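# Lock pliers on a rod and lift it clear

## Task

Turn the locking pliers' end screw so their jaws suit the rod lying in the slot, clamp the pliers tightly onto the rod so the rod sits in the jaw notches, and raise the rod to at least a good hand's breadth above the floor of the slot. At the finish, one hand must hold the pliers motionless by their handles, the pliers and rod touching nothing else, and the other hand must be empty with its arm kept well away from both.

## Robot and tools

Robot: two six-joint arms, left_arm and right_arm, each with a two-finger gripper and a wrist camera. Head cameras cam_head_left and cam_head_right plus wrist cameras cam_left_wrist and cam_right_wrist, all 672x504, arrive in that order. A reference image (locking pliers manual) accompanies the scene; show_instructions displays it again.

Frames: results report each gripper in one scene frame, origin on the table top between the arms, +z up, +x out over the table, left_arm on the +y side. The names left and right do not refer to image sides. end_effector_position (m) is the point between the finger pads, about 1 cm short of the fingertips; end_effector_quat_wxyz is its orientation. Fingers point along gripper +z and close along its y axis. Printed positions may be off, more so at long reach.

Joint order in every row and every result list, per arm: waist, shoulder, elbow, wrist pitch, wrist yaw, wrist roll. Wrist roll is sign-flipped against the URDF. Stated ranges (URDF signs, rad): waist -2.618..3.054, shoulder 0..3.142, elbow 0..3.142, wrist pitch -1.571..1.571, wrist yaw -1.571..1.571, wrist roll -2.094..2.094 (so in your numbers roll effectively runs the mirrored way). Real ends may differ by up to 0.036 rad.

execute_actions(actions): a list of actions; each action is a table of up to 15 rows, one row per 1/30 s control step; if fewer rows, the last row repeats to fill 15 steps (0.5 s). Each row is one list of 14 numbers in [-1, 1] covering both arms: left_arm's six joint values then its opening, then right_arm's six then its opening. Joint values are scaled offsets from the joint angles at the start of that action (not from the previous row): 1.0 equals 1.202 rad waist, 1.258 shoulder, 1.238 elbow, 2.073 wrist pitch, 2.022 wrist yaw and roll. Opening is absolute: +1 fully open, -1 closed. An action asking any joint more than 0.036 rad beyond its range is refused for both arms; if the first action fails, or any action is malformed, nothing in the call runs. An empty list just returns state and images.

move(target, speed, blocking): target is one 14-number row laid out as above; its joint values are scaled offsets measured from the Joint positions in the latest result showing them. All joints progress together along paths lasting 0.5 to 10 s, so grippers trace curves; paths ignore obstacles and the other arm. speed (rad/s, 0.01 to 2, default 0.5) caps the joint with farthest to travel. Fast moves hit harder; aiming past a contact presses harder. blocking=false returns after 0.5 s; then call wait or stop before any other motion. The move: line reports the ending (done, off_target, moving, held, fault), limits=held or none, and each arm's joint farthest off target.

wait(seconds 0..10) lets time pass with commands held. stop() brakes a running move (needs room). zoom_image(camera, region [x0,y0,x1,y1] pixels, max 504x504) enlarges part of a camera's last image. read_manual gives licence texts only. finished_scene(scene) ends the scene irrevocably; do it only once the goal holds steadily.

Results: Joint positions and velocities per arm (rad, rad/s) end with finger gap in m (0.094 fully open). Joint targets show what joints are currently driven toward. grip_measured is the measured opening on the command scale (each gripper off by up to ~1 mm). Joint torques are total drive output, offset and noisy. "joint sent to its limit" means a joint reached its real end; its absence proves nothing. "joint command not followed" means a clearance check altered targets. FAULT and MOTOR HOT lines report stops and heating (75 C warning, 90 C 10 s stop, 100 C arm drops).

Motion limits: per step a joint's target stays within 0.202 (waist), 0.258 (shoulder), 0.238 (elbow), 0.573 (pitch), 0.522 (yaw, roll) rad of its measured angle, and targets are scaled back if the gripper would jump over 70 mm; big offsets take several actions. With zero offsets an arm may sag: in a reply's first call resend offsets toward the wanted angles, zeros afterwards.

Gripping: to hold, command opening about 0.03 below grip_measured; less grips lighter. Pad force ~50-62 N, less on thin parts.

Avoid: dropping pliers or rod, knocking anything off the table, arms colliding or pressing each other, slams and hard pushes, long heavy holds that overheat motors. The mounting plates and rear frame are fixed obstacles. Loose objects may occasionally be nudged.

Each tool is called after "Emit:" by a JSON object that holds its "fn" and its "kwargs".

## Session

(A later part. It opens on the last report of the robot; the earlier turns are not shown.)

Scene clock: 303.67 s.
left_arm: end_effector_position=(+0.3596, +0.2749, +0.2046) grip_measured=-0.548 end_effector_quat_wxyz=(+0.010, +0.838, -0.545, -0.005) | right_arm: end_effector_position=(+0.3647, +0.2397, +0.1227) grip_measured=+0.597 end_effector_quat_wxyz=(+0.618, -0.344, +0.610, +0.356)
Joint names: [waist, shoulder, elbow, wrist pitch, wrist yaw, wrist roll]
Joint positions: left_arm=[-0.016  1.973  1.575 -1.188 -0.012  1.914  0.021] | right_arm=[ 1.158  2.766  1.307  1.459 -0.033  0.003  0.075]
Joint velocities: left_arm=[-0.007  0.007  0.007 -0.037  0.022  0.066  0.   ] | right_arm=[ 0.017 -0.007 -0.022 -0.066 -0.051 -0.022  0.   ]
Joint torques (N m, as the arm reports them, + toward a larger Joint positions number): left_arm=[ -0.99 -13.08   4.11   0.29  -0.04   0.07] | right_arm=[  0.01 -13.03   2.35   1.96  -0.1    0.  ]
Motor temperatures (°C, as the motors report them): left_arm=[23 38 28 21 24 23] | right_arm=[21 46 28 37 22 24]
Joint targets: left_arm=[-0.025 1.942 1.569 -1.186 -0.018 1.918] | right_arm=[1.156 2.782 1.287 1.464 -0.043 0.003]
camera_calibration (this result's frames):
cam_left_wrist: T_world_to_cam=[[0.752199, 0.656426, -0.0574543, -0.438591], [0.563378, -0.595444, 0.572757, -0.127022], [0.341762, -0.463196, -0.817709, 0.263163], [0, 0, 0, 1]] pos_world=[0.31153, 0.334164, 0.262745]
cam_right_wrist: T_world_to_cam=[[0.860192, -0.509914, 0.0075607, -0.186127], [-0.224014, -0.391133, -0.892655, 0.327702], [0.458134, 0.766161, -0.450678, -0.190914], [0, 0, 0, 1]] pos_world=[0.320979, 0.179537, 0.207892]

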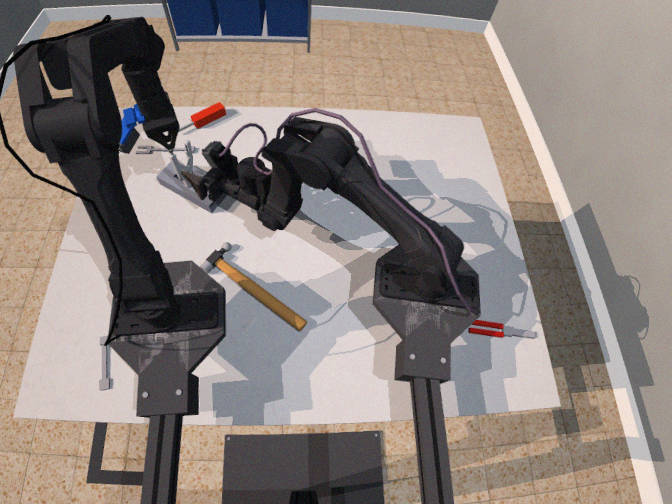

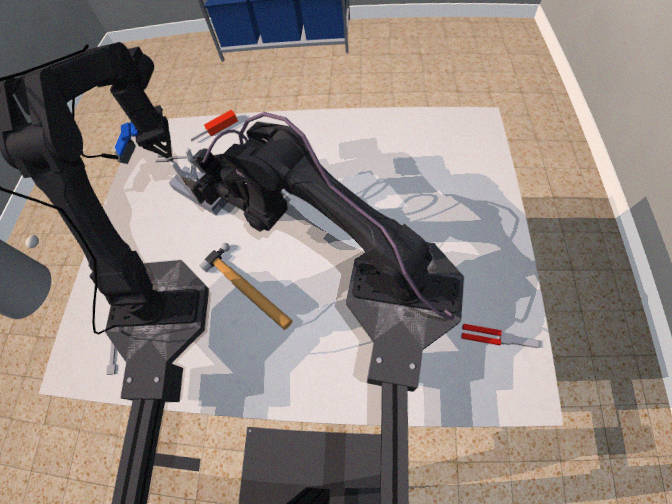

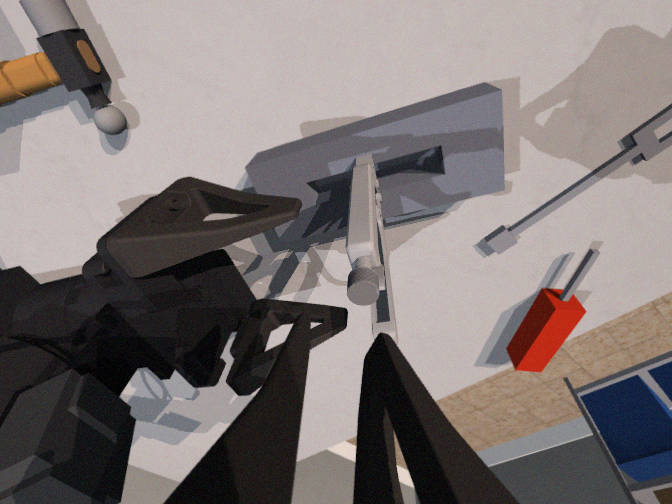

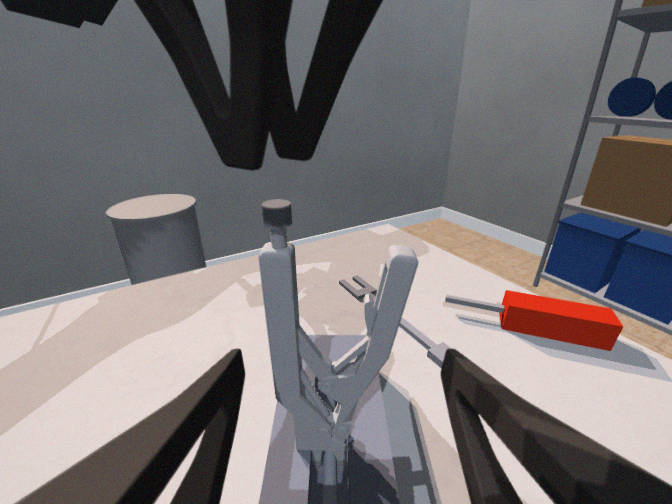

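Emit:
{"fn": "move", "kwargs": {"target": [0.0175,0.0185,-0.0654,0.055,-0.003,0.002,-0.55, 0.0116,0.0644,0.1696,-0.0661,-0.005,0,0.6], "speed": 0.35}}

Scene clock: 340.00 s.
left_arm: end_effector_position=(+0.3670, +0.2842, +0.1864) grip_measured=-0.548 end_effector_quat_wxyz=(-0.006, +0.843, -0.538, +0.002) | right_arm: end_effector_position=(+0.3832, +0.2687, +0.1260) grip_measured=+0.597 end_effector_quat_wxyz=(+0.625, -0.340, +0.603, +0.360)
Joint names: [waist, shoulder, elbow, wrist pitch, wrist yaw, wrist roll]
Joint positions: left_arm=[ 0.     1.987  1.521 -1.089 -0.029  1.914  0.021] | right_arm=[ 1.158  2.828  1.494  1.356 -0.034  0.003  0.075]
Joint velocities: left_arm=[ 0.007  0.002 -0.012  0.095 -0.095  0.022 -0.   ] | right_arm=[-0.012 -0.007 -0.007 -0.037  0.037 -0.007 -0.   ]
Joint torques (N m, as the arm reports them, + toward a larger Joint positions number): left_arm=[ 0.17 -9.59  2.49  0.5   0.15  0.05] | right_arm=[  1.36 -13.84   6.57   1.56  -0.12   0.  ]
Motor temperatures (°C, as the motors report them): left_arm=[23 38 27 21 24 23] | right_arm=[21 46 27 37 22 24]
Joint targets: left_arm=[0.005 1.997 1.493 -1.075 -0.018 1.918] | right_arm=[1.172 2.847 1.517 1.322 -0.043 0.003]
move: off_target (left_arm, right_arm); limits=none; left_arm: farthest joint: the elbow, 0.027 radians from its target (0.080 radians at the start); right_arm: farthest joint: the wrist pitch, 0.034 radians from its target (0.137 radians at the start)
camera_calibration (this result's frames):
cam_left_wrist: T_world_to_cam=[[0.741847, 0.670242, -0.0209528, -0.458234], [0.55601, -0.597343, 0.577958, -0.112946], [0.374855, -0.440406, -0.815798, 0.231155], [0, 0, 0, 1]] pos_world=[0.316089, 0.341462, 0.244252]
cam_right_wrist: T_world_to_cam=[[0.860143, -0.509986, 0.00830857, -0.187329], [-0.21328, -0.37442, -0.902398, 0.338724], [0.463321, 0.774419, -0.430824, -0.226781], [0, 0, 0, 1]] pos_world=[0.338445, 0.206913, 0.209518]

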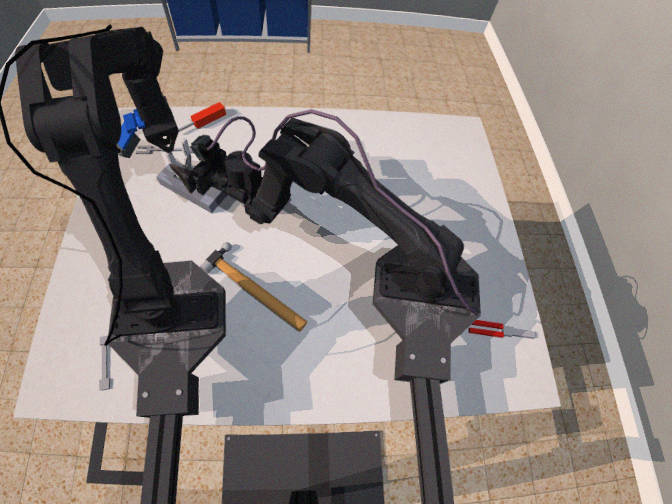

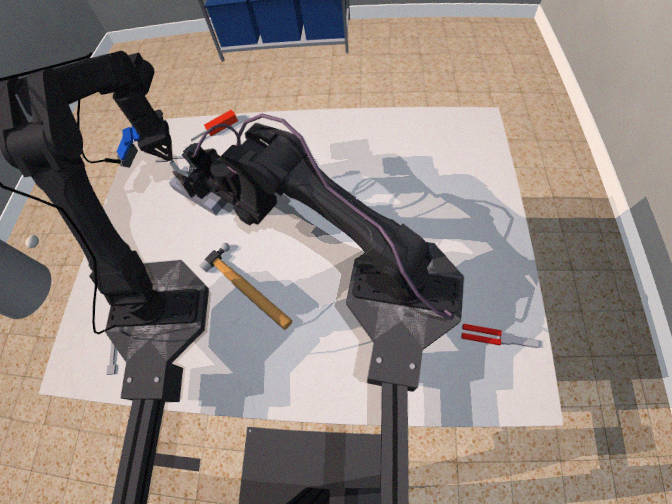

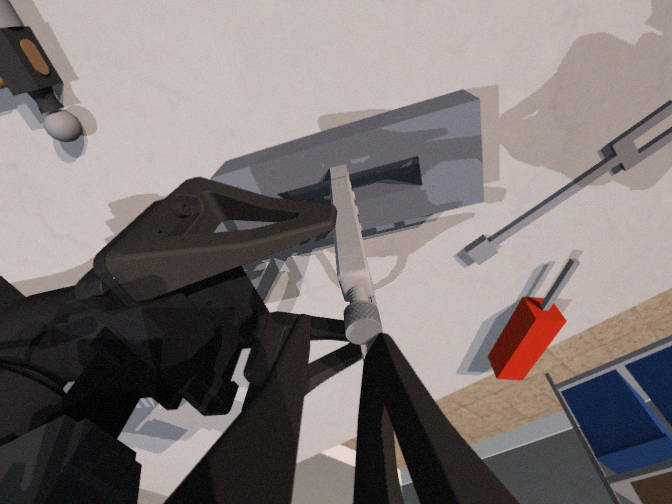

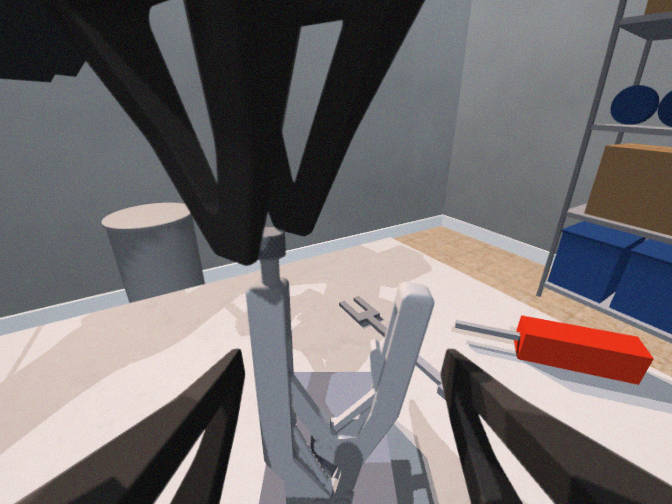

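Emit:
{"fn": "zoom_image", "kwargs": {"camera": "cam_left_wrist", "region": [230, 140, 450, 380]}}

Emit:
{"fn": "zoom_image", "kwargs": {"camera": "cam_right_wrist", "region": [180, 180, 480, 504]}}

Emit:
{"fn": "zoom_image", "kwargs": {"camera": "cam_head_left", "region": [100, 80, 300, 240]}}

Region (230, 140, 450, 380) of cam_left_wrist's 672x504 image, scaled by 2.100, with more detail than that image has; it fills the left 462 columns of this view, and the rest is white.

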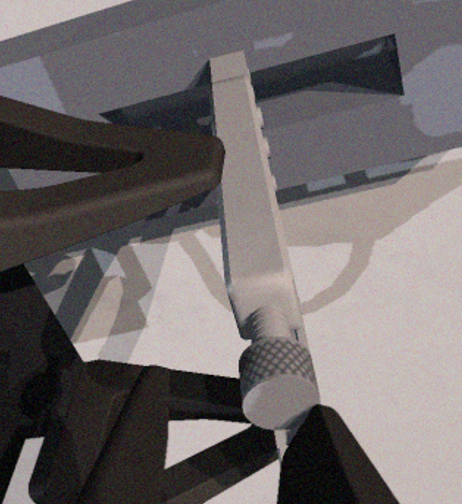

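Region (180, 180, 480, 504) of cam_right_wrist's 672x504 image, scaled by 1.556, with more detail than that image has; it fills the left 467 columns of this view, and the rest is white.

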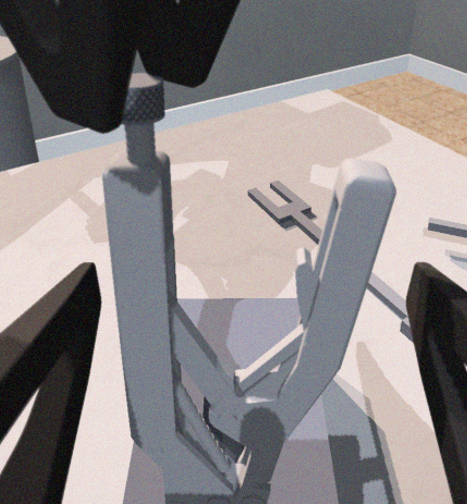

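Region (100, 80, 300, 240) of cam_head_left's 672x504 image, scaled by 2.520, with more detail than that image has; it fills the top 403 rows of this view, and the rest is white.

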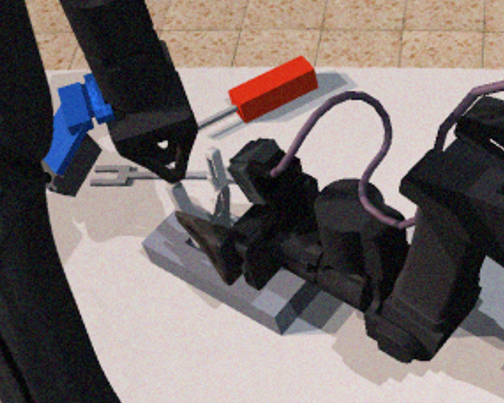

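Emit:
{"fn": "execute_actions", "kwargs": {"actions": [[[0.002,0.006,-0.02,0.005,0.005,0.002,-0.55, 0.012,0.0155,0.0186,-0.0175,-0.005,0,0.6],[0.0,0.005,-0.018,0.003,0.005,0.002,-0.55, 0.013,0.016,0.0186,-0.019,-0.005,0,0.6],[-0.003,0.004,-0.016,0.001,0.005,0.002,-0.55, 0.014,0.0165,0.0186,-0.02,-0.005,0,0.6],[-0.006,0.003,-0.014,-0.001,0.005,0.002,-0.55, 0.015,0.017,0.0186,-0.0215,-0.005,0,0.6],[-0.009,0.003,-0.012,-0.003,0.005,0.002,-0.55, 0.016,0.018,0.0186,-0.023,-0.005,0,0.6],[-0.012,0.003,-0.011,-0.005,0.005,0.002,-0.55, 0.017,0.019,0.0186,-0.0245,-0.005,0,0.6],[-0.014,0.003,-0.010,-0.007,0.005,0.002,-0.55, 0.018,0.02,0.0186,-0.026,-0.005,0,0.6],[-0.016,0.003,-0.010,-0.009,0.005,0.002,-0.55, 0.018,0.021,0.0186,-0.0275,-0.005,0,0.6],[-0.018,0.003,-0.010,-0.011,0.005,0.002,-0.55, 0.018,0.0215,0.0186,-0.029,-0.005,0,0.6],[-0.020,0.003,-0.010,-0.013,0.005,0.002,-0.55, 0.018,0.0215,0.0186,-0.029,-0.005,0,0.6],[-0.022,0.003,-0.010,-0.015,0.005,0.002,-0.55, 0.018,0.0215,0.0186,-0.029,-0.005,0,0.6],[-0.024,0.003,-0.010,-0.015,0.005,0.002,-0.55, 0.018,0.0215,0.0186,-0.029,-0.005,0,0.6]]]}}

Scene clock: 374.80 s.
left_arm: end_effector_position=(+0.3639, +0.2805, +0.1861) grip_measured=-0.548 end_effector_quat_wxyz=(-0.005, +0.840, -0.543, -0.004) | right_arm: end_effector_position=(+0.3750, +0.2724, +0.1143) grip_measured=+0.597 end_effector_quat_wxyz=(+0.612, -0.350, +0.611, +0.359)
Joint names: [waist, shoulder, elbow, wrist pitch, wrist yaw, wrist roll]
Joint positions: left_arm=[-0.012  1.987  1.52  -1.1   -0.035  1.915  0.021] | right_arm=[ 1.171  2.838  1.494  1.332 -0.035  0.003  0.075]
Joint velocities: left_arm=[-0.046  0.007  0.002 -0.095 -0.066  0.037 -0.001] | right_arm=[ 0.012  0.042 -0.012 -0.066  0.022  0.051  0.001]
Joint torques (N m, as the arm reports them, + toward a larger Joint positions number): left_arm=[ -1.36 -10.08   3.79   0.26   0.16   0.04] | right_arm=[  0.86 -14.1    6.5    1.62  -0.12   0.  ]
Motor temperatures (°C, as the motors report them): left_arm=[23 36 26 21 24 23] | right_arm=[21 47 29 36 22 24]
Joint targets: left_arm=[-0.028 1.991 1.509 -1.120 -0.019 1.918] | right_arm=[1.179 2.855 1.517 1.295 -0.044 0.003]
camera_calibration (this result's frames):
cam_left_wrist: T_world_to_cam=[[0.74906, 0.6619, -0.028237, -0.452395], [0.556918, -0.606025, 0.567958, -0.10932], [0.358819, -0.44116, -0.822573, 0.23764], [0, 0, 0, 1]] pos_world=[0.314484, 0.338026, 0.244791]
cam_right_wrist: T_world_to_cam=[[0.867988, -0.496529, 0.00744354, -0.184809], [-0.223023, -0.403174, -0.887531, 0.337552], [0.443686, 0.768706, -0.460688, -0.218581], [0, 0, 0, 1]] pos_world=[0.332675, 0.212354, 0.200266]

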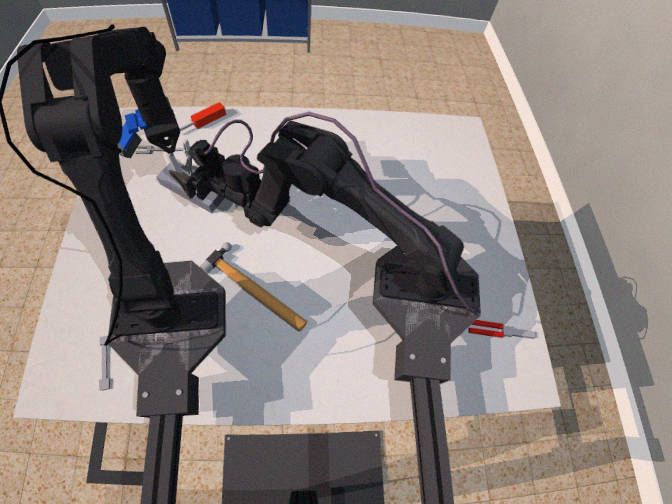

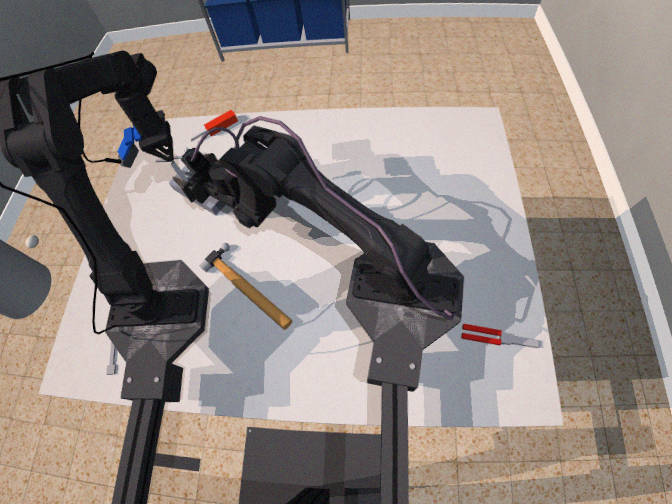

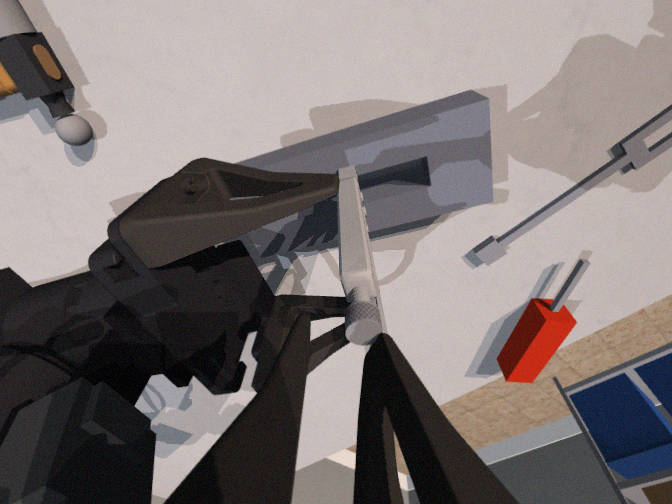

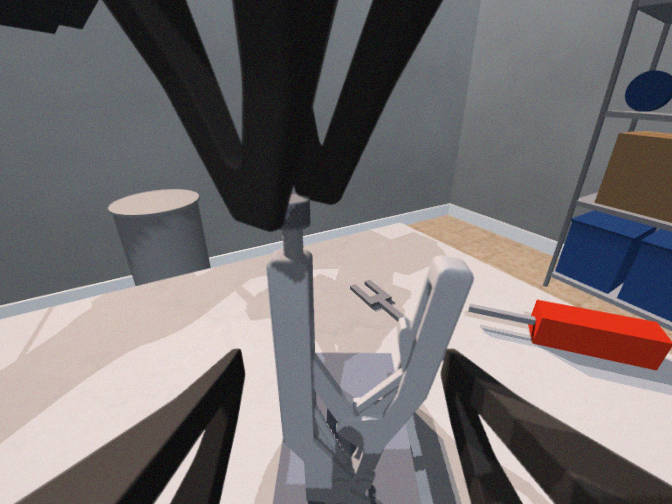

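Emit:
{"fn": "execute_actions", "kwargs": {"actions": []}}

Scene clock: 382.73 s.
left_arm: end_effector_position=(+0.3628, +0.2791, +0.1861) grip_measured=-0.548 end_effector_quat_wxyz=(-0.003, +0.839, -0.544, -0.006) | right_arm: end_effector_position=(+0.3748, +0.2722, +0.1124) grip_measured=+0.597 end_effector_quat_wxyz=(+0.610, -0.351, +0.613, +0.358)
Joint names: [waist, shoulder, elbow, wrist pitch, wrist yaw, wrist roll]
Joint positions: left_arm=[-0.015  1.987  1.52  -1.105 -0.035  1.915  0.021] | right_arm=[ 1.171  2.839  1.494  1.328 -0.035  0.003  0.075]
Joint velocities: left_arm=[-0.032 -0.002 -0.017 -0.022 -0.007  0.037 -0.   ] | right_arm=[ 0.002  0.002 -0.002 -0.051 -0.081  0.037 -0.   ]
Joint torques (N m, as the arm reports them, + toward a larger Joint positions number): left_arm=[ -1.36 -10.04   3.75   0.15   0.17   0.05] | right_arm=[  0.84 -14.06   6.51   1.59  -0.11   0.  ]
Motor temperatures (°C, as the motors report them): left_arm=[23 36 26 21 24 23] | right_arm=[21 47 29 36 22 24]
Joint targets: left_arm=[-0.029 1.991 1.509 -1.120 -0.019 1.918] | right_arm=[1.179 2.855 1.517 1.295 -0.044 0.003]
camera_calibration (this result's frames):
cam_left_wrist: T_world_to_cam=[[0.751254, 0.65923, -0.0321467, -0.449984], [0.557526, -0.607776, 0.565485, -0.108825], [0.353247, -0.442745, -0.824132, 0.240215], [0, 0, 0, 1]] pos_world=[0.313869, 0.336856, 0.245042]
cam_right_wrist: T_world_to_cam=[[0.868043, -0.496436, 0.00725378, -0.184787], [-0.22549, -0.407212, -0.885061, 0.337526], [0.44233, 0.766635, -0.465419, -0.217663], [0, 0, 0, 1]] pos_world=[0.332791, 0.212578, 0.198767]

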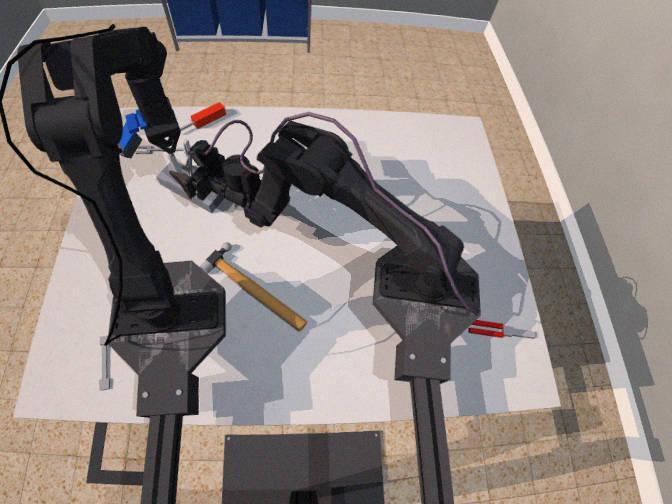

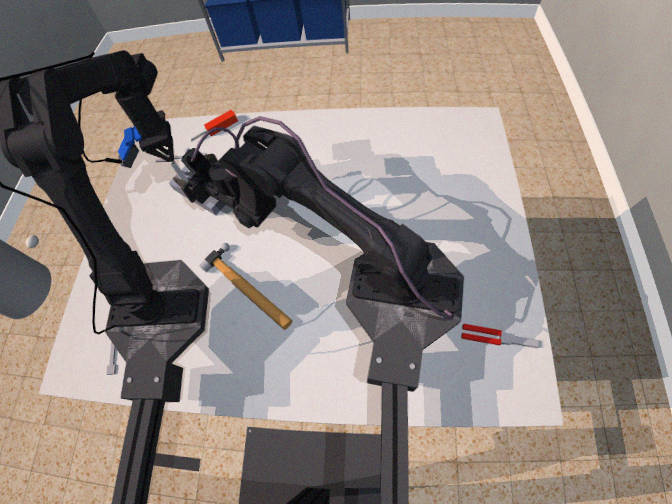

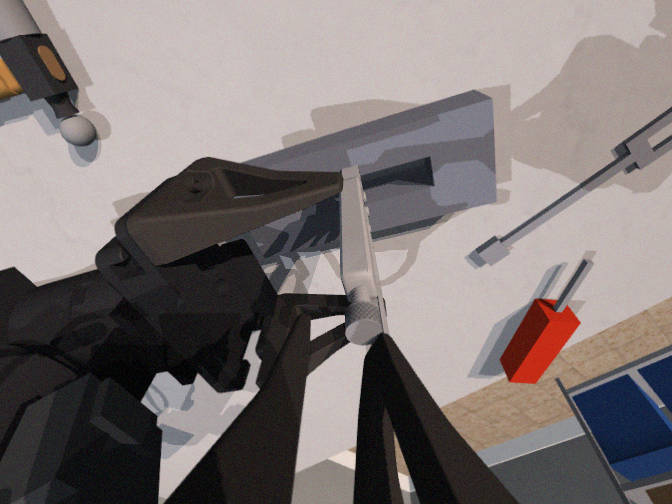

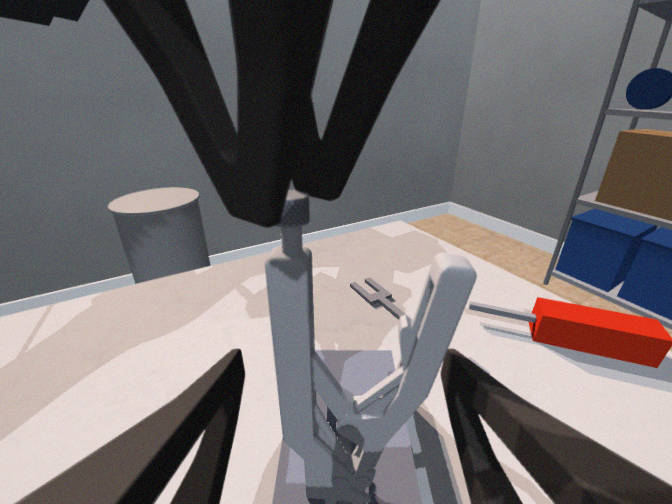

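Emit:
{"fn": "execute_actions", "kwargs": {"actions": [[[-0.0116,0.002,-0.004,-0.007,0.008,0.0015,-0.55, 0.0066,0.0127,0.0186,-0.012,-0.0045,0,0.6],[-0.0116,0.001,0.002,-0.007,0.008,0.0015,-0.55, 0.0066,0.0127,0.0186,-0.012,-0.0045,0,0.6],[-0.0116,0.0,0.008,-0.007,0.008,0.0015,-0.55, 0.0066,0.0127,0.0186,-0.012,-0.0045,0,0.6],[-0.0116,0.0,0.014,-0.007,0.008,0.0015,-0.55, 0.0066,0.0127,0.0186,-0.012,-0.0045,0,0.6],[-0.0116,0.0,0.020,-0.008,0.008,0.0015,-0.55, 0.0066,0.0127,0.0186,-0.012,-0.0045,0,0.6],[-0.0116,0.0,0.024,-0.009,0.008,0.0015,-0.55, 0.0066,0.0127,0.0186,-0.012,-0.0045,0,0.6],[-0.0116,0.0,0.028,-0.011,0.008,0.0015,-0.55, 0.0066,0.0127,0.0186,-0.012,-0.0045,0,0.6],[-0.0116,0.0,0.032,-0.013,0.008,0.0015,-0.55, 0.0066,0.0127,0.0186,-0.012,-0.0045,0,0.6],[-0.0116,0.0,0.036,-0.015,0.008,0.0015,-0.55, 0.0066,0.0127,0.0186,-0.012,-0.0045,0,0.6],[-0.0116,0.0,0.040,-0.017,0.008,0.0015,-0.55, 0.0066,0.0127,0.0186,-0.012,-0.0045,0,0.6],[-0.0116,0.0,0.043,-0.019,0.008,0.0015,-0.55, 0.0066,0.0127,0.0186,-0.012,-0.0045,0,0.6]]]}}

Emit:
{"fn": "execute_actions", "kwargs": {"actions": []}}

Scene clock: 392.27 s.
left_arm: end_effector_position=(+0.3680, +0.2773, +0.1933) grip_measured=-0.548 end_effector_quat_wxyz=(-0.002, +0.839, -0.544, +0.003) | right_arm: end_effector_position=(+0.3748, +0.2722, +0.1124) grip_measured=+0.597 end_effector_quat_wxyz=(+0.610, -0.351, +0.613, +0.358)
Joint names: [waist, shoulder, elbow, wrist pitch, wrist yaw, wrist roll]
Joint positions: left_arm=[-0.015  1.987  1.548 -1.12  -0.021  1.915  0.021] | right_arm=[ 1.171  2.839  1.494  1.328 -0.035  0.003  0.075]
Joint velocities: left_arm=[-0.017 -0.002  0.002 -0.037 -0.037  0.022 -0.001] | right_arm=[-0.002 -0.002 -0.002  0.022 -0.051  0.022  0.   ]
Joint torques (N m, as the arm reports them, + toward a larger Joint positions number): left_arm=[ -1.36 -10.41   6.21   0.06   0.04   0.05] | right_arm=[  0.89 -13.98   6.53   1.67  -0.12   0.  ]
Motor temperatures (°C, as the motors report them): left_arm=[23 36 27 21 24 23] | right_arm=[21 47 29 36 22 24]
Joint targets: left_arm=[-0.029 1.987 1.573 -1.145 -0.019 1.918] | right_arm=[1.179 2.855 1.517 1.303 -0.044 0.003]
camera_calibration (this result's frames):
cam_left_wrist: T_world_to_cam=[[0.751515, 0.659084, -0.0288875, -0.453093], [0.549061, -0.600588, 0.581228, -0.118783], [0.365729, -0.452663, -0.813228, 0.23954], [0, 0, 0, 1]] pos_world=[0.318119, 0.335718, 0.250752]
cam_right_wrist: T_world_to_cam=[[0.868043, -0.496436, 0.00725378, -0.184787], [-0.22549, -0.407212, -0.885061, 0.337526], [0.44233, 0.766635, -0.465419, -0.217663], [0, 0, 0, 1]] pos_world=[0.332791, 0.212578, 0.198767]

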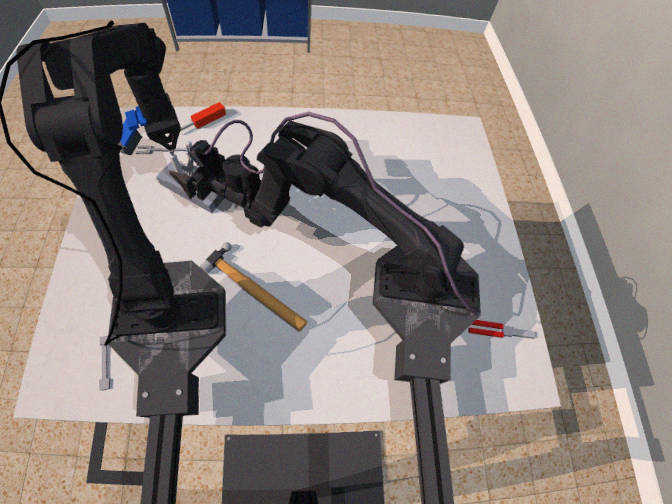

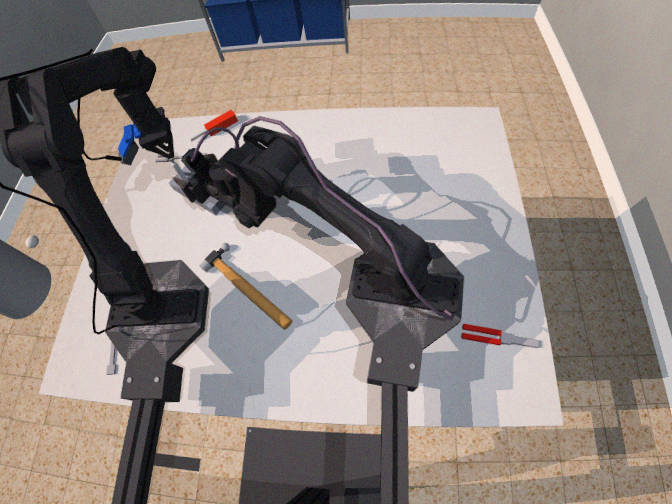

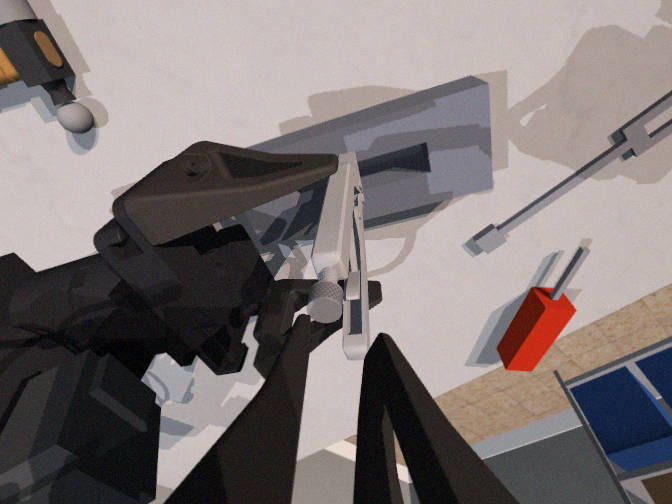

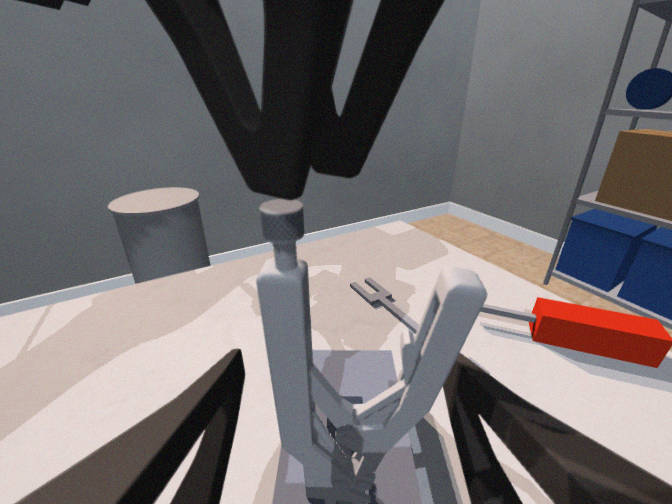

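Scene clock: 392.27 s.
left_arm: end_effector_position=(+0.3680, +0.2773, +0.1933) grip_measured=-0.548 end_effector_quat_wxyz=(-0.002, +0.839, -0.544, +0.003) | right_arm: end_effector_position=(+0.3748, +0.2722, +0.1124) grip_measured=+0.597 end_effector_quat_wxyz=(+0.610, -0.351, +0.613, +0.358)
Joint names: [waist, shoulder, elbow, wrist pitch, wrist yaw, wrist roll]
Joint positions: left_arm=[-0.015  1.987  1.548 -1.12  -0.021  1.915  0.021] | right_arm=[ 1.171  2.839  1.494  1.328 -0.035  0.003  0.075]
Joint velocities: left_arm=[-0.017 -0.002  0.002 -0.037 -0.037  0.022 -0.001] | right_arm=[-0.002 -0.002 -0.002  0.022 -0.051  0.022  0.   ]
Joint torques (N m, as the arm reports them, + toward a larger Joint positions number): left_arm=[ -1.36 -10.41   6.21   0.06   0.04   0.05] | right_arm=[  0.89 -13.98   6.53   1.67  -0.12   0.  ]
Motor temperatures (°C, as the motors report them): left_arm=[23 36 27 21 24 23] | right_arm=[21 47 29 36 22 24]
Joint targets: left_arm=[-0.029 1.987 1.573 -1.145 -0.019 1.918] | right_arm=[1.179 2.855 1.517 1.303 -0.044 0.003]
camera_calibration (this result's frames):
cam_left_wrist: T_world_to_cam=[[0.751515, 0.659084, -0.0288875, -0.453093], [0.549061, -0.600588, 0.581228, -0.118783], [0.365729, -0.452663, -0.813228, 0.23954], [0, 0, 0, 1]] pos_world=[0.318119, 0.335718, 0.250752]
cam_right_wrist: T_world_to_cam=[[0.868043, -0.496436, 0.00725378, -0.184787], [-0.22549, -0.407212, -0.885061, 0.337526], [0.44233, 0.766635, -0.465419, -0.217663], [0, 0, 0, 1]] pos_world=[0.332791, 0.212578, 0.198767]

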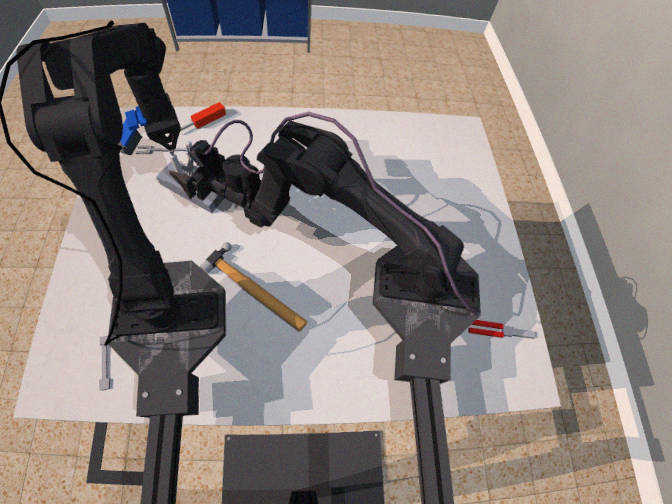

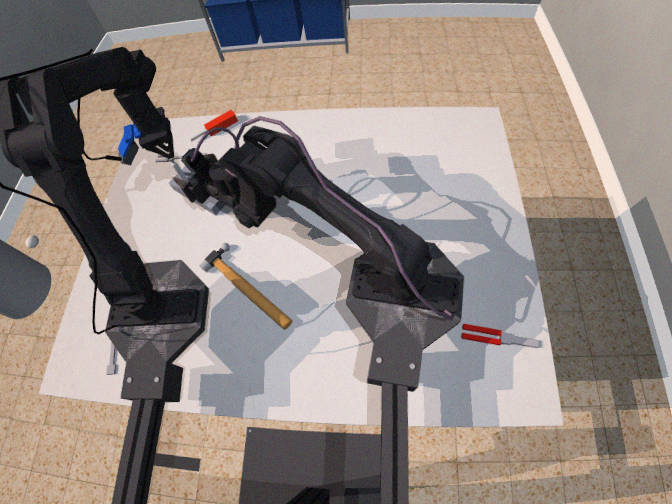

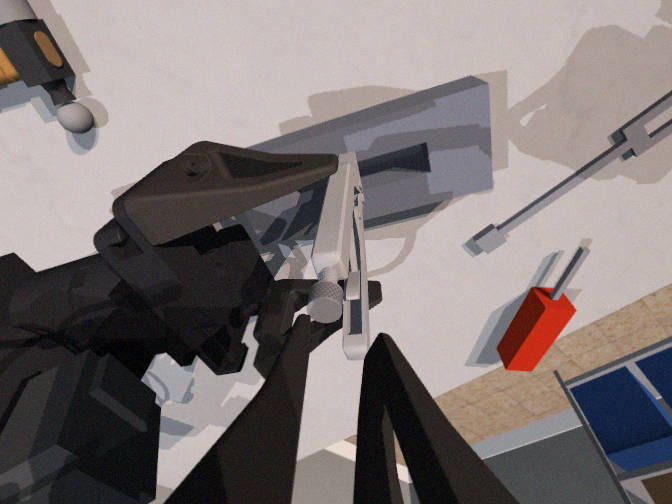

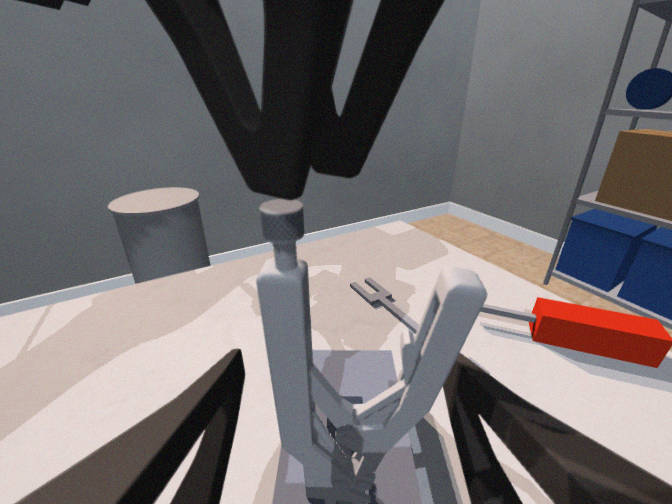

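The pliers rocked back; checking where they settled.

Emit:
{"fn": "execute_actions", "kwargs": {"actions": []}}

Scene clock: 393.67 s.
left_arm: end_effector_position=(+0.3668, +0.2768, +0.1933) grip_measured=-0.548 end_effector_quat_wxyz=(+0.000, +0.839, -0.544, +0.002) | right_arm: end_effector_position=(+0.3748, +0.2722, +0.1124) grip_measured=+0.597 end_effector_quat_wxyz=(+0.610, -0.351, +0.613, +0.358)
Joint names: [waist, shoulder, elbow, wrist pitch, wrist yaw, wrist roll]
Joint positions: left_arm=[-0.015  1.987  1.548 -1.125 -0.019  1.915  0.021] | right_arm=[ 1.171  2.839  1.494  1.328 -0.035  0.003  0.075]
Joint velocities: left_arm=[-0.007  0.002 -0.002  0.022 -0.037  0.037 -0.001] | right_arm=[ 0.002 -0.007  0.007  0.051 -0.007  0.051 -0.   ]
Joint torques (N m, as the arm reports them, + toward a larger Joint positions number): left_arm=[ -1.39 -10.4    6.29   0.11   0.03   0.05] | right_arm=[  0.81 -14.02   6.53   1.67  -0.11  -0.01]
Motor temperatures (°C, as the motors report them): left_arm=[23 36 27 21 24 23] | right_arm=[21 47 29 36 22 24]
Joint targets: left_arm=[-0.029 1.987 1.573 -1.145 -0.018 1.918] | right_arm=[1.179 2.855 1.517 1.303 -0.044 0.003]
camera_calibration (this result's frames):
cam_left_wrist: T_world_to_cam=[[0.751445, 0.658908, -0.0342234, -0.450758], [0.551758, -0.599112, 0.580197, -0.119621], [0.361792, -0.454869, -0.813757, 0.241905], [0, 0, 0, 1]] pos_world=[0.317202, 0.335376, 0.250829]
cam_right_wrist: T_world_to_cam=[[0.868043, -0.496436, 0.00725378, -0.184787], [-0.22549, -0.407212, -0.885061, 0.337526], [0.44233, 0.766635, -0.465419, -0.217663], [0, 0, 0, 1]] pos_world=[0.332791, 0.212578, 0.198767]

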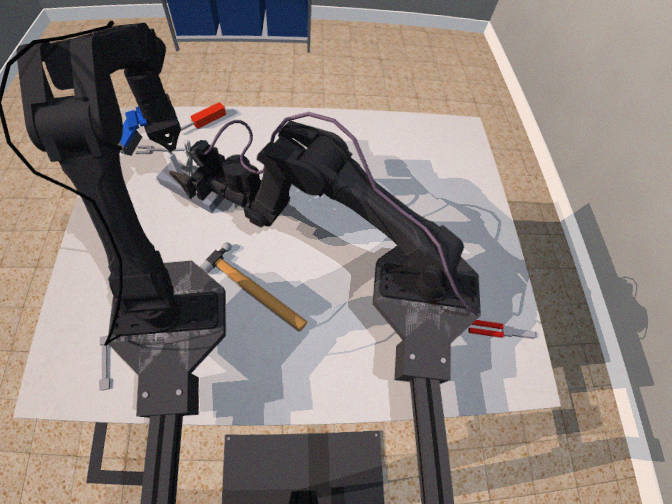

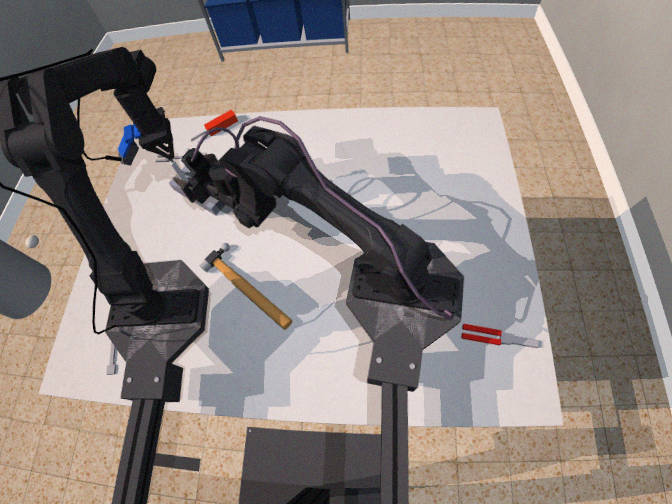

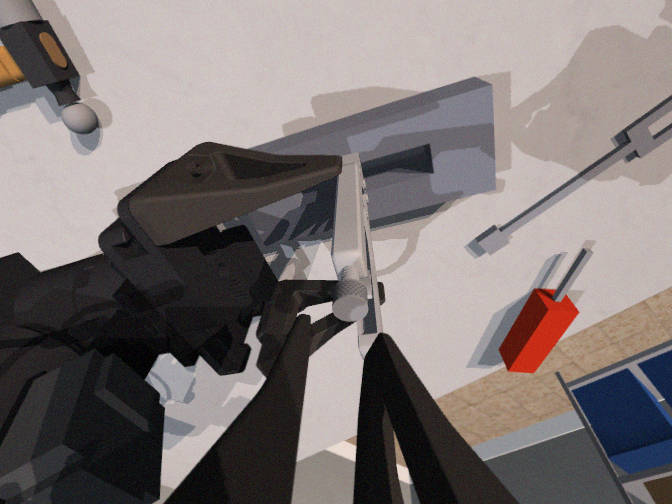

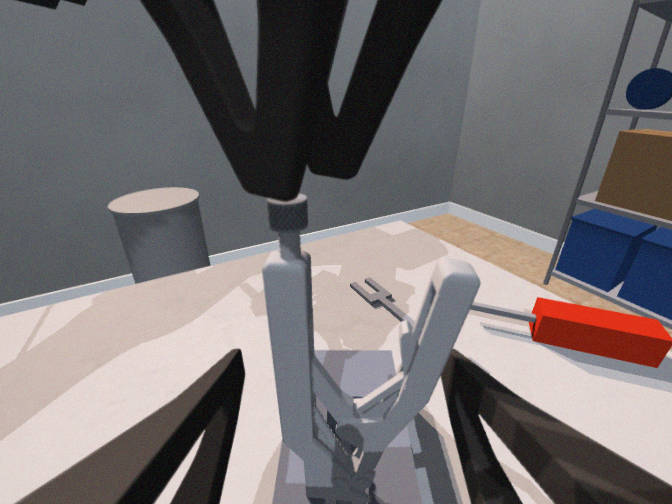

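Emit:
{"fn": "zoom_image", "kwargs": {"camera": "cam_left_wrist", "region": [270, 240, 420, 380]}}

Emit:
{"fn": "zoom_image", "kwargs": {"camera": "cam_right_wrist", "region": [200, 130, 500, 430]}}

Region (270, 240, 420, 380) of cam_left_wrist's 672x504 image, scaled by 3.360, with more detail than that image has; it fills the top 470 rows of this view, and the rest is white.

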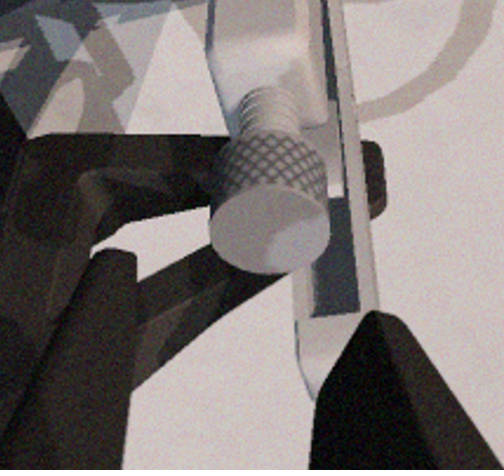

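Region (200, 130, 500, 430) of cam_right_wrist's 672x504 image, scaled by 1.680, with more detail than that image has.

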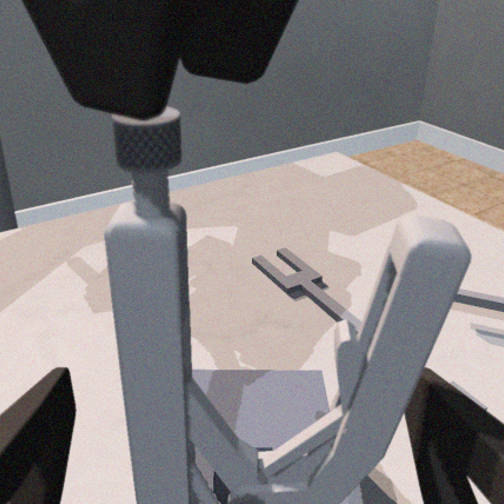

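Emit:
{"fn": "execute_actions", "kwargs": {"actions": [[[-0.008,0,0.018,-0.008,0,0.0015,-0.5, 0.0066,0.0127,0.0186,-0.012,-0.0045,0,0.56],[-0.004,0,0.016,-0.006,0,0.0015,-0.45, 0.0066,0.0127,0.0186,-0.012,-0.0045,0,0.53],[0.0,0,0.014,-0.004,0,0.0015,-0.4, 0.0066,0.0127,0.0186,-0.012,-0.0045,0,0.5],[0.004,0,0.012,-0.002,0,0.0015,-0.35, 0.0066,0.0127,0.0186,-0.012,-0.0045,0,0.5],[0.008,0,0.010,0.0,0,0.0015,-0.3, 0.0066,0.0127,0.0186,-0.012,-0.0045,0,0.5],[0.011,0,0.008,0.001,0,0.0015,-0.3, 0.0066,0.0127,0.0186,-0.012,-0.0045,0,0.5],[0.014,0,0.006,0.002,0,0.0015,-0.3, 0.0066,0.0127,0.0186,-0.012,-0.0045,0,0.5],[0.017,0.001,0.004,0.003,0,0.0015,-0.3, 0.0066,0.0127,0.0186,-0.012,-0.0045,0,0.5],[0.019,0.002,0.002,0.003,0,0.0015,-0.3, 0.0066,0.0127,0.0186,-0.012,-0.0045,0,0.5],[0.021,0.002,0.0,0.003,0,0.0015,-0.3, 0.0066,0.0127,0.0186,-0.012,-0.0045,0,0.5],[0.021,0.002,-0.002,0.004,0,0.0015,-0.3, 0.0066,0.0127,0.0186,-0.012,-0.0045,0,0.5],[0.021,0.002,-0.004,0.005,0,0.0015,-0.3, 0.0066,0.0127,0.0186,-0.012,-0.0045,0,0.5]],[[0.005,0.003,-0.006,0.008,0,0.0015,-0.3, 0.0066,0.0127,0.0186,-0.012,-0.0045,0,0.5],[0.005,0.004,-0.009,0.011,0,0.0015,-0.3, 0.0066,0.0127,0.0186,-0.012,-0.0045,0,0.5],[0.005,0.005,-0.012,0.014,0,0.0015,-0.3, 0.0066,0.0127,0.0186,-0.012,-0.0045,0,0.5],[0.005,0.006,-0.015,0.017,0,0.0015,-0.3, 0.0066,0.0127,0.0186,-0.012,-0.0045,0,0.5],[0.005,0.007,-0.018,0.020,0,0.0015,-0.3, 0.0066,0.0127,0.0186,-0.012,-0.0045,0,0.5],[0.005,0.008,-0.021,0.023,0,0.0015,-0.3, 0.0066,0.0127,0.0186,-0.012,-0.0045,0,0.5],[0.005,0.009,-0.024,0.023,0,0.0015,-0.3, 0.0066,0.0127,0.0186,-0.012,-0.0045,0,0.5],[0.005,0.010,-0.027,0.023,0,0.0015,-0.3, 0.0066,0.0127,0.0186,-0.012,-0.0045,0,0.5],[0.005,0.011,-0.030,0.023,0,0.0015,-0.3, 0.0066,0.0127,0.0186,-0.012,-0.0045,0,0.5],[0.005,0.012,-0.033,0.023,0,0.0015,-0.3, 0.0066,0.0127,0.0186,-0.012,-0.0045,0,0.5],[0.005,0.013,-0.036,0.023,0,0.0015,-0.3, 0.0066,0.0127,0.0186,-0.012,-0.0045,0,0.5],[0.005,0.014,-0.036,0.023,0,0.0015,-0.3, 0.0066,0.0127,0.0186,-0.012,-0.0045,0,0.5]]]}}

Scene clock: 437.37 s.
left_arm: end_effector_position=(+0.3643, +0.2826, +0.1767) grip_measured=-0.302 end_effector_quat_wxyz=(+0.005, +0.844, -0.537, -0.002) | right_arm: end_effector_position=(+0.3748, +0.2722, +0.1124) grip_measured=+0.503 end_effector_quat_wxyz=(+0.610, -0.351, +0.613, +0.358)
Joint names: [waist, shoulder, elbow, wrist pitch, wrist yaw, wrist roll]
Joint positions: left_arm=[ 0.003  2.005  1.509 -1.079 -0.018  1.915  0.033] | right_arm=[ 1.171  2.839  1.494  1.328 -0.035  0.003  0.071]
Joint velocities: left_arm=[ 0.012  0.027 -0.032  0.007 -0.037  0.022 -0.003] | right_arm=[-0.002 -0.022 -0.007 -0.051 -0.022  0.066 -0.002]
Joint torques (N m, as the arm reports them, + toward a larger Joint positions number): left_arm=[  0.26 -10.84   4.15   0.36   0.02   0.05] | right_arm=[  0.84 -14.04   6.58   1.67  -0.11  -0.01]
Motor temperatures (°C, as the motors report them): left_arm=[23 36 28 21 24 23] | right_arm=[21 48 29 36 22 24]
Joint targets: left_arm=[0.008 2.004 1.504 -1.072 -0.018 1.918] | right_arm=[1.179 2.855 1.517 1.303 -0.044 0.003]
camera_calibration (this result's frames):
cam_left_wrist: T_world_to_cam=[[0.739469, 0.67171, -0.0446186, -0.450763], [0.568994, -0.588219, 0.574668, -0.113602], [0.359765, -0.450337, -0.817169, 0.232052], [0, 0, 0, 1]] pos_world=[0.31448, 0.340461, 0.234797]
cam_right_wrist: T_world_to_cam=[[0.868043, -0.496436, 0.00725378, -0.184787], [-0.22549, -0.407212, -0.885061, 0.337526], [0.44233, 0.766635, -0.465419, -0.217663], [0, 0, 0, 1]] pos_world=[0.332791, 0.212578, 0.198767]

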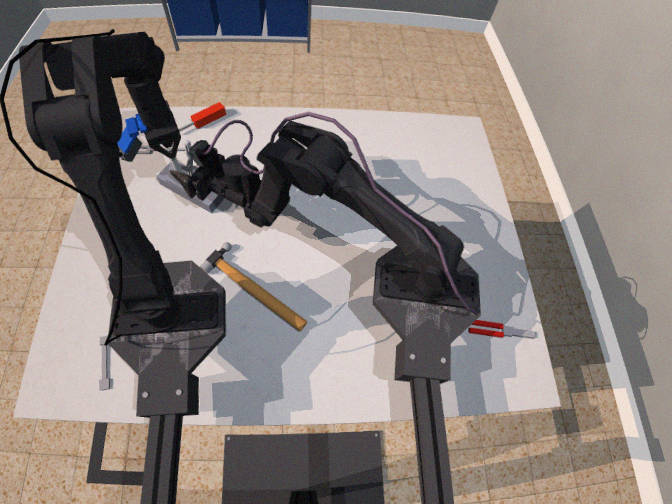

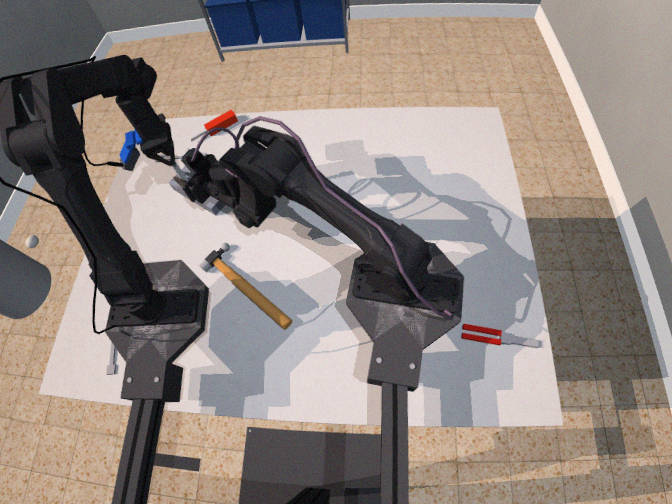

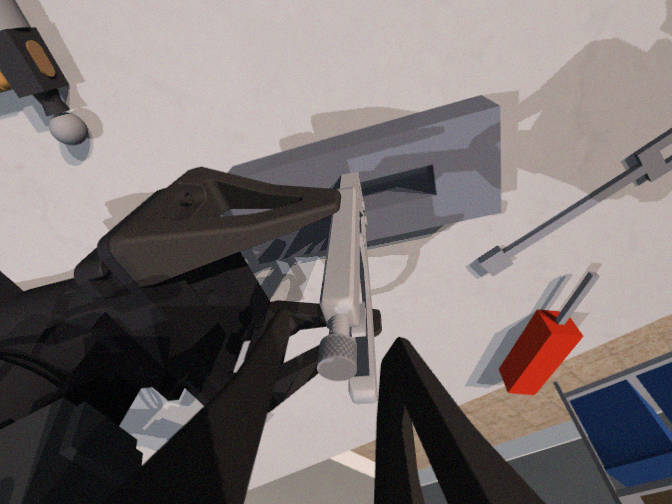

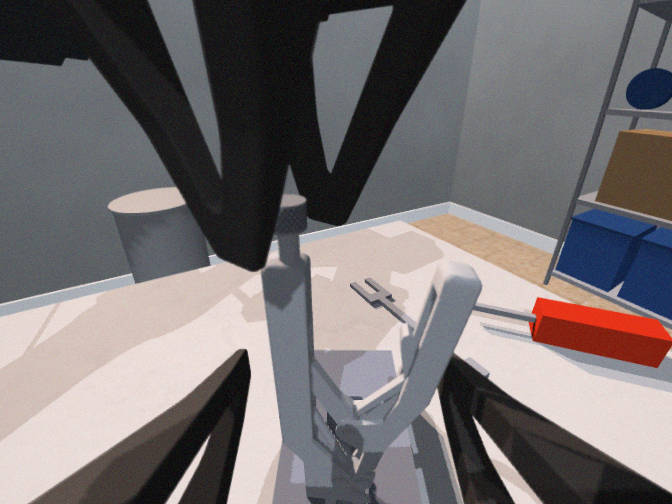

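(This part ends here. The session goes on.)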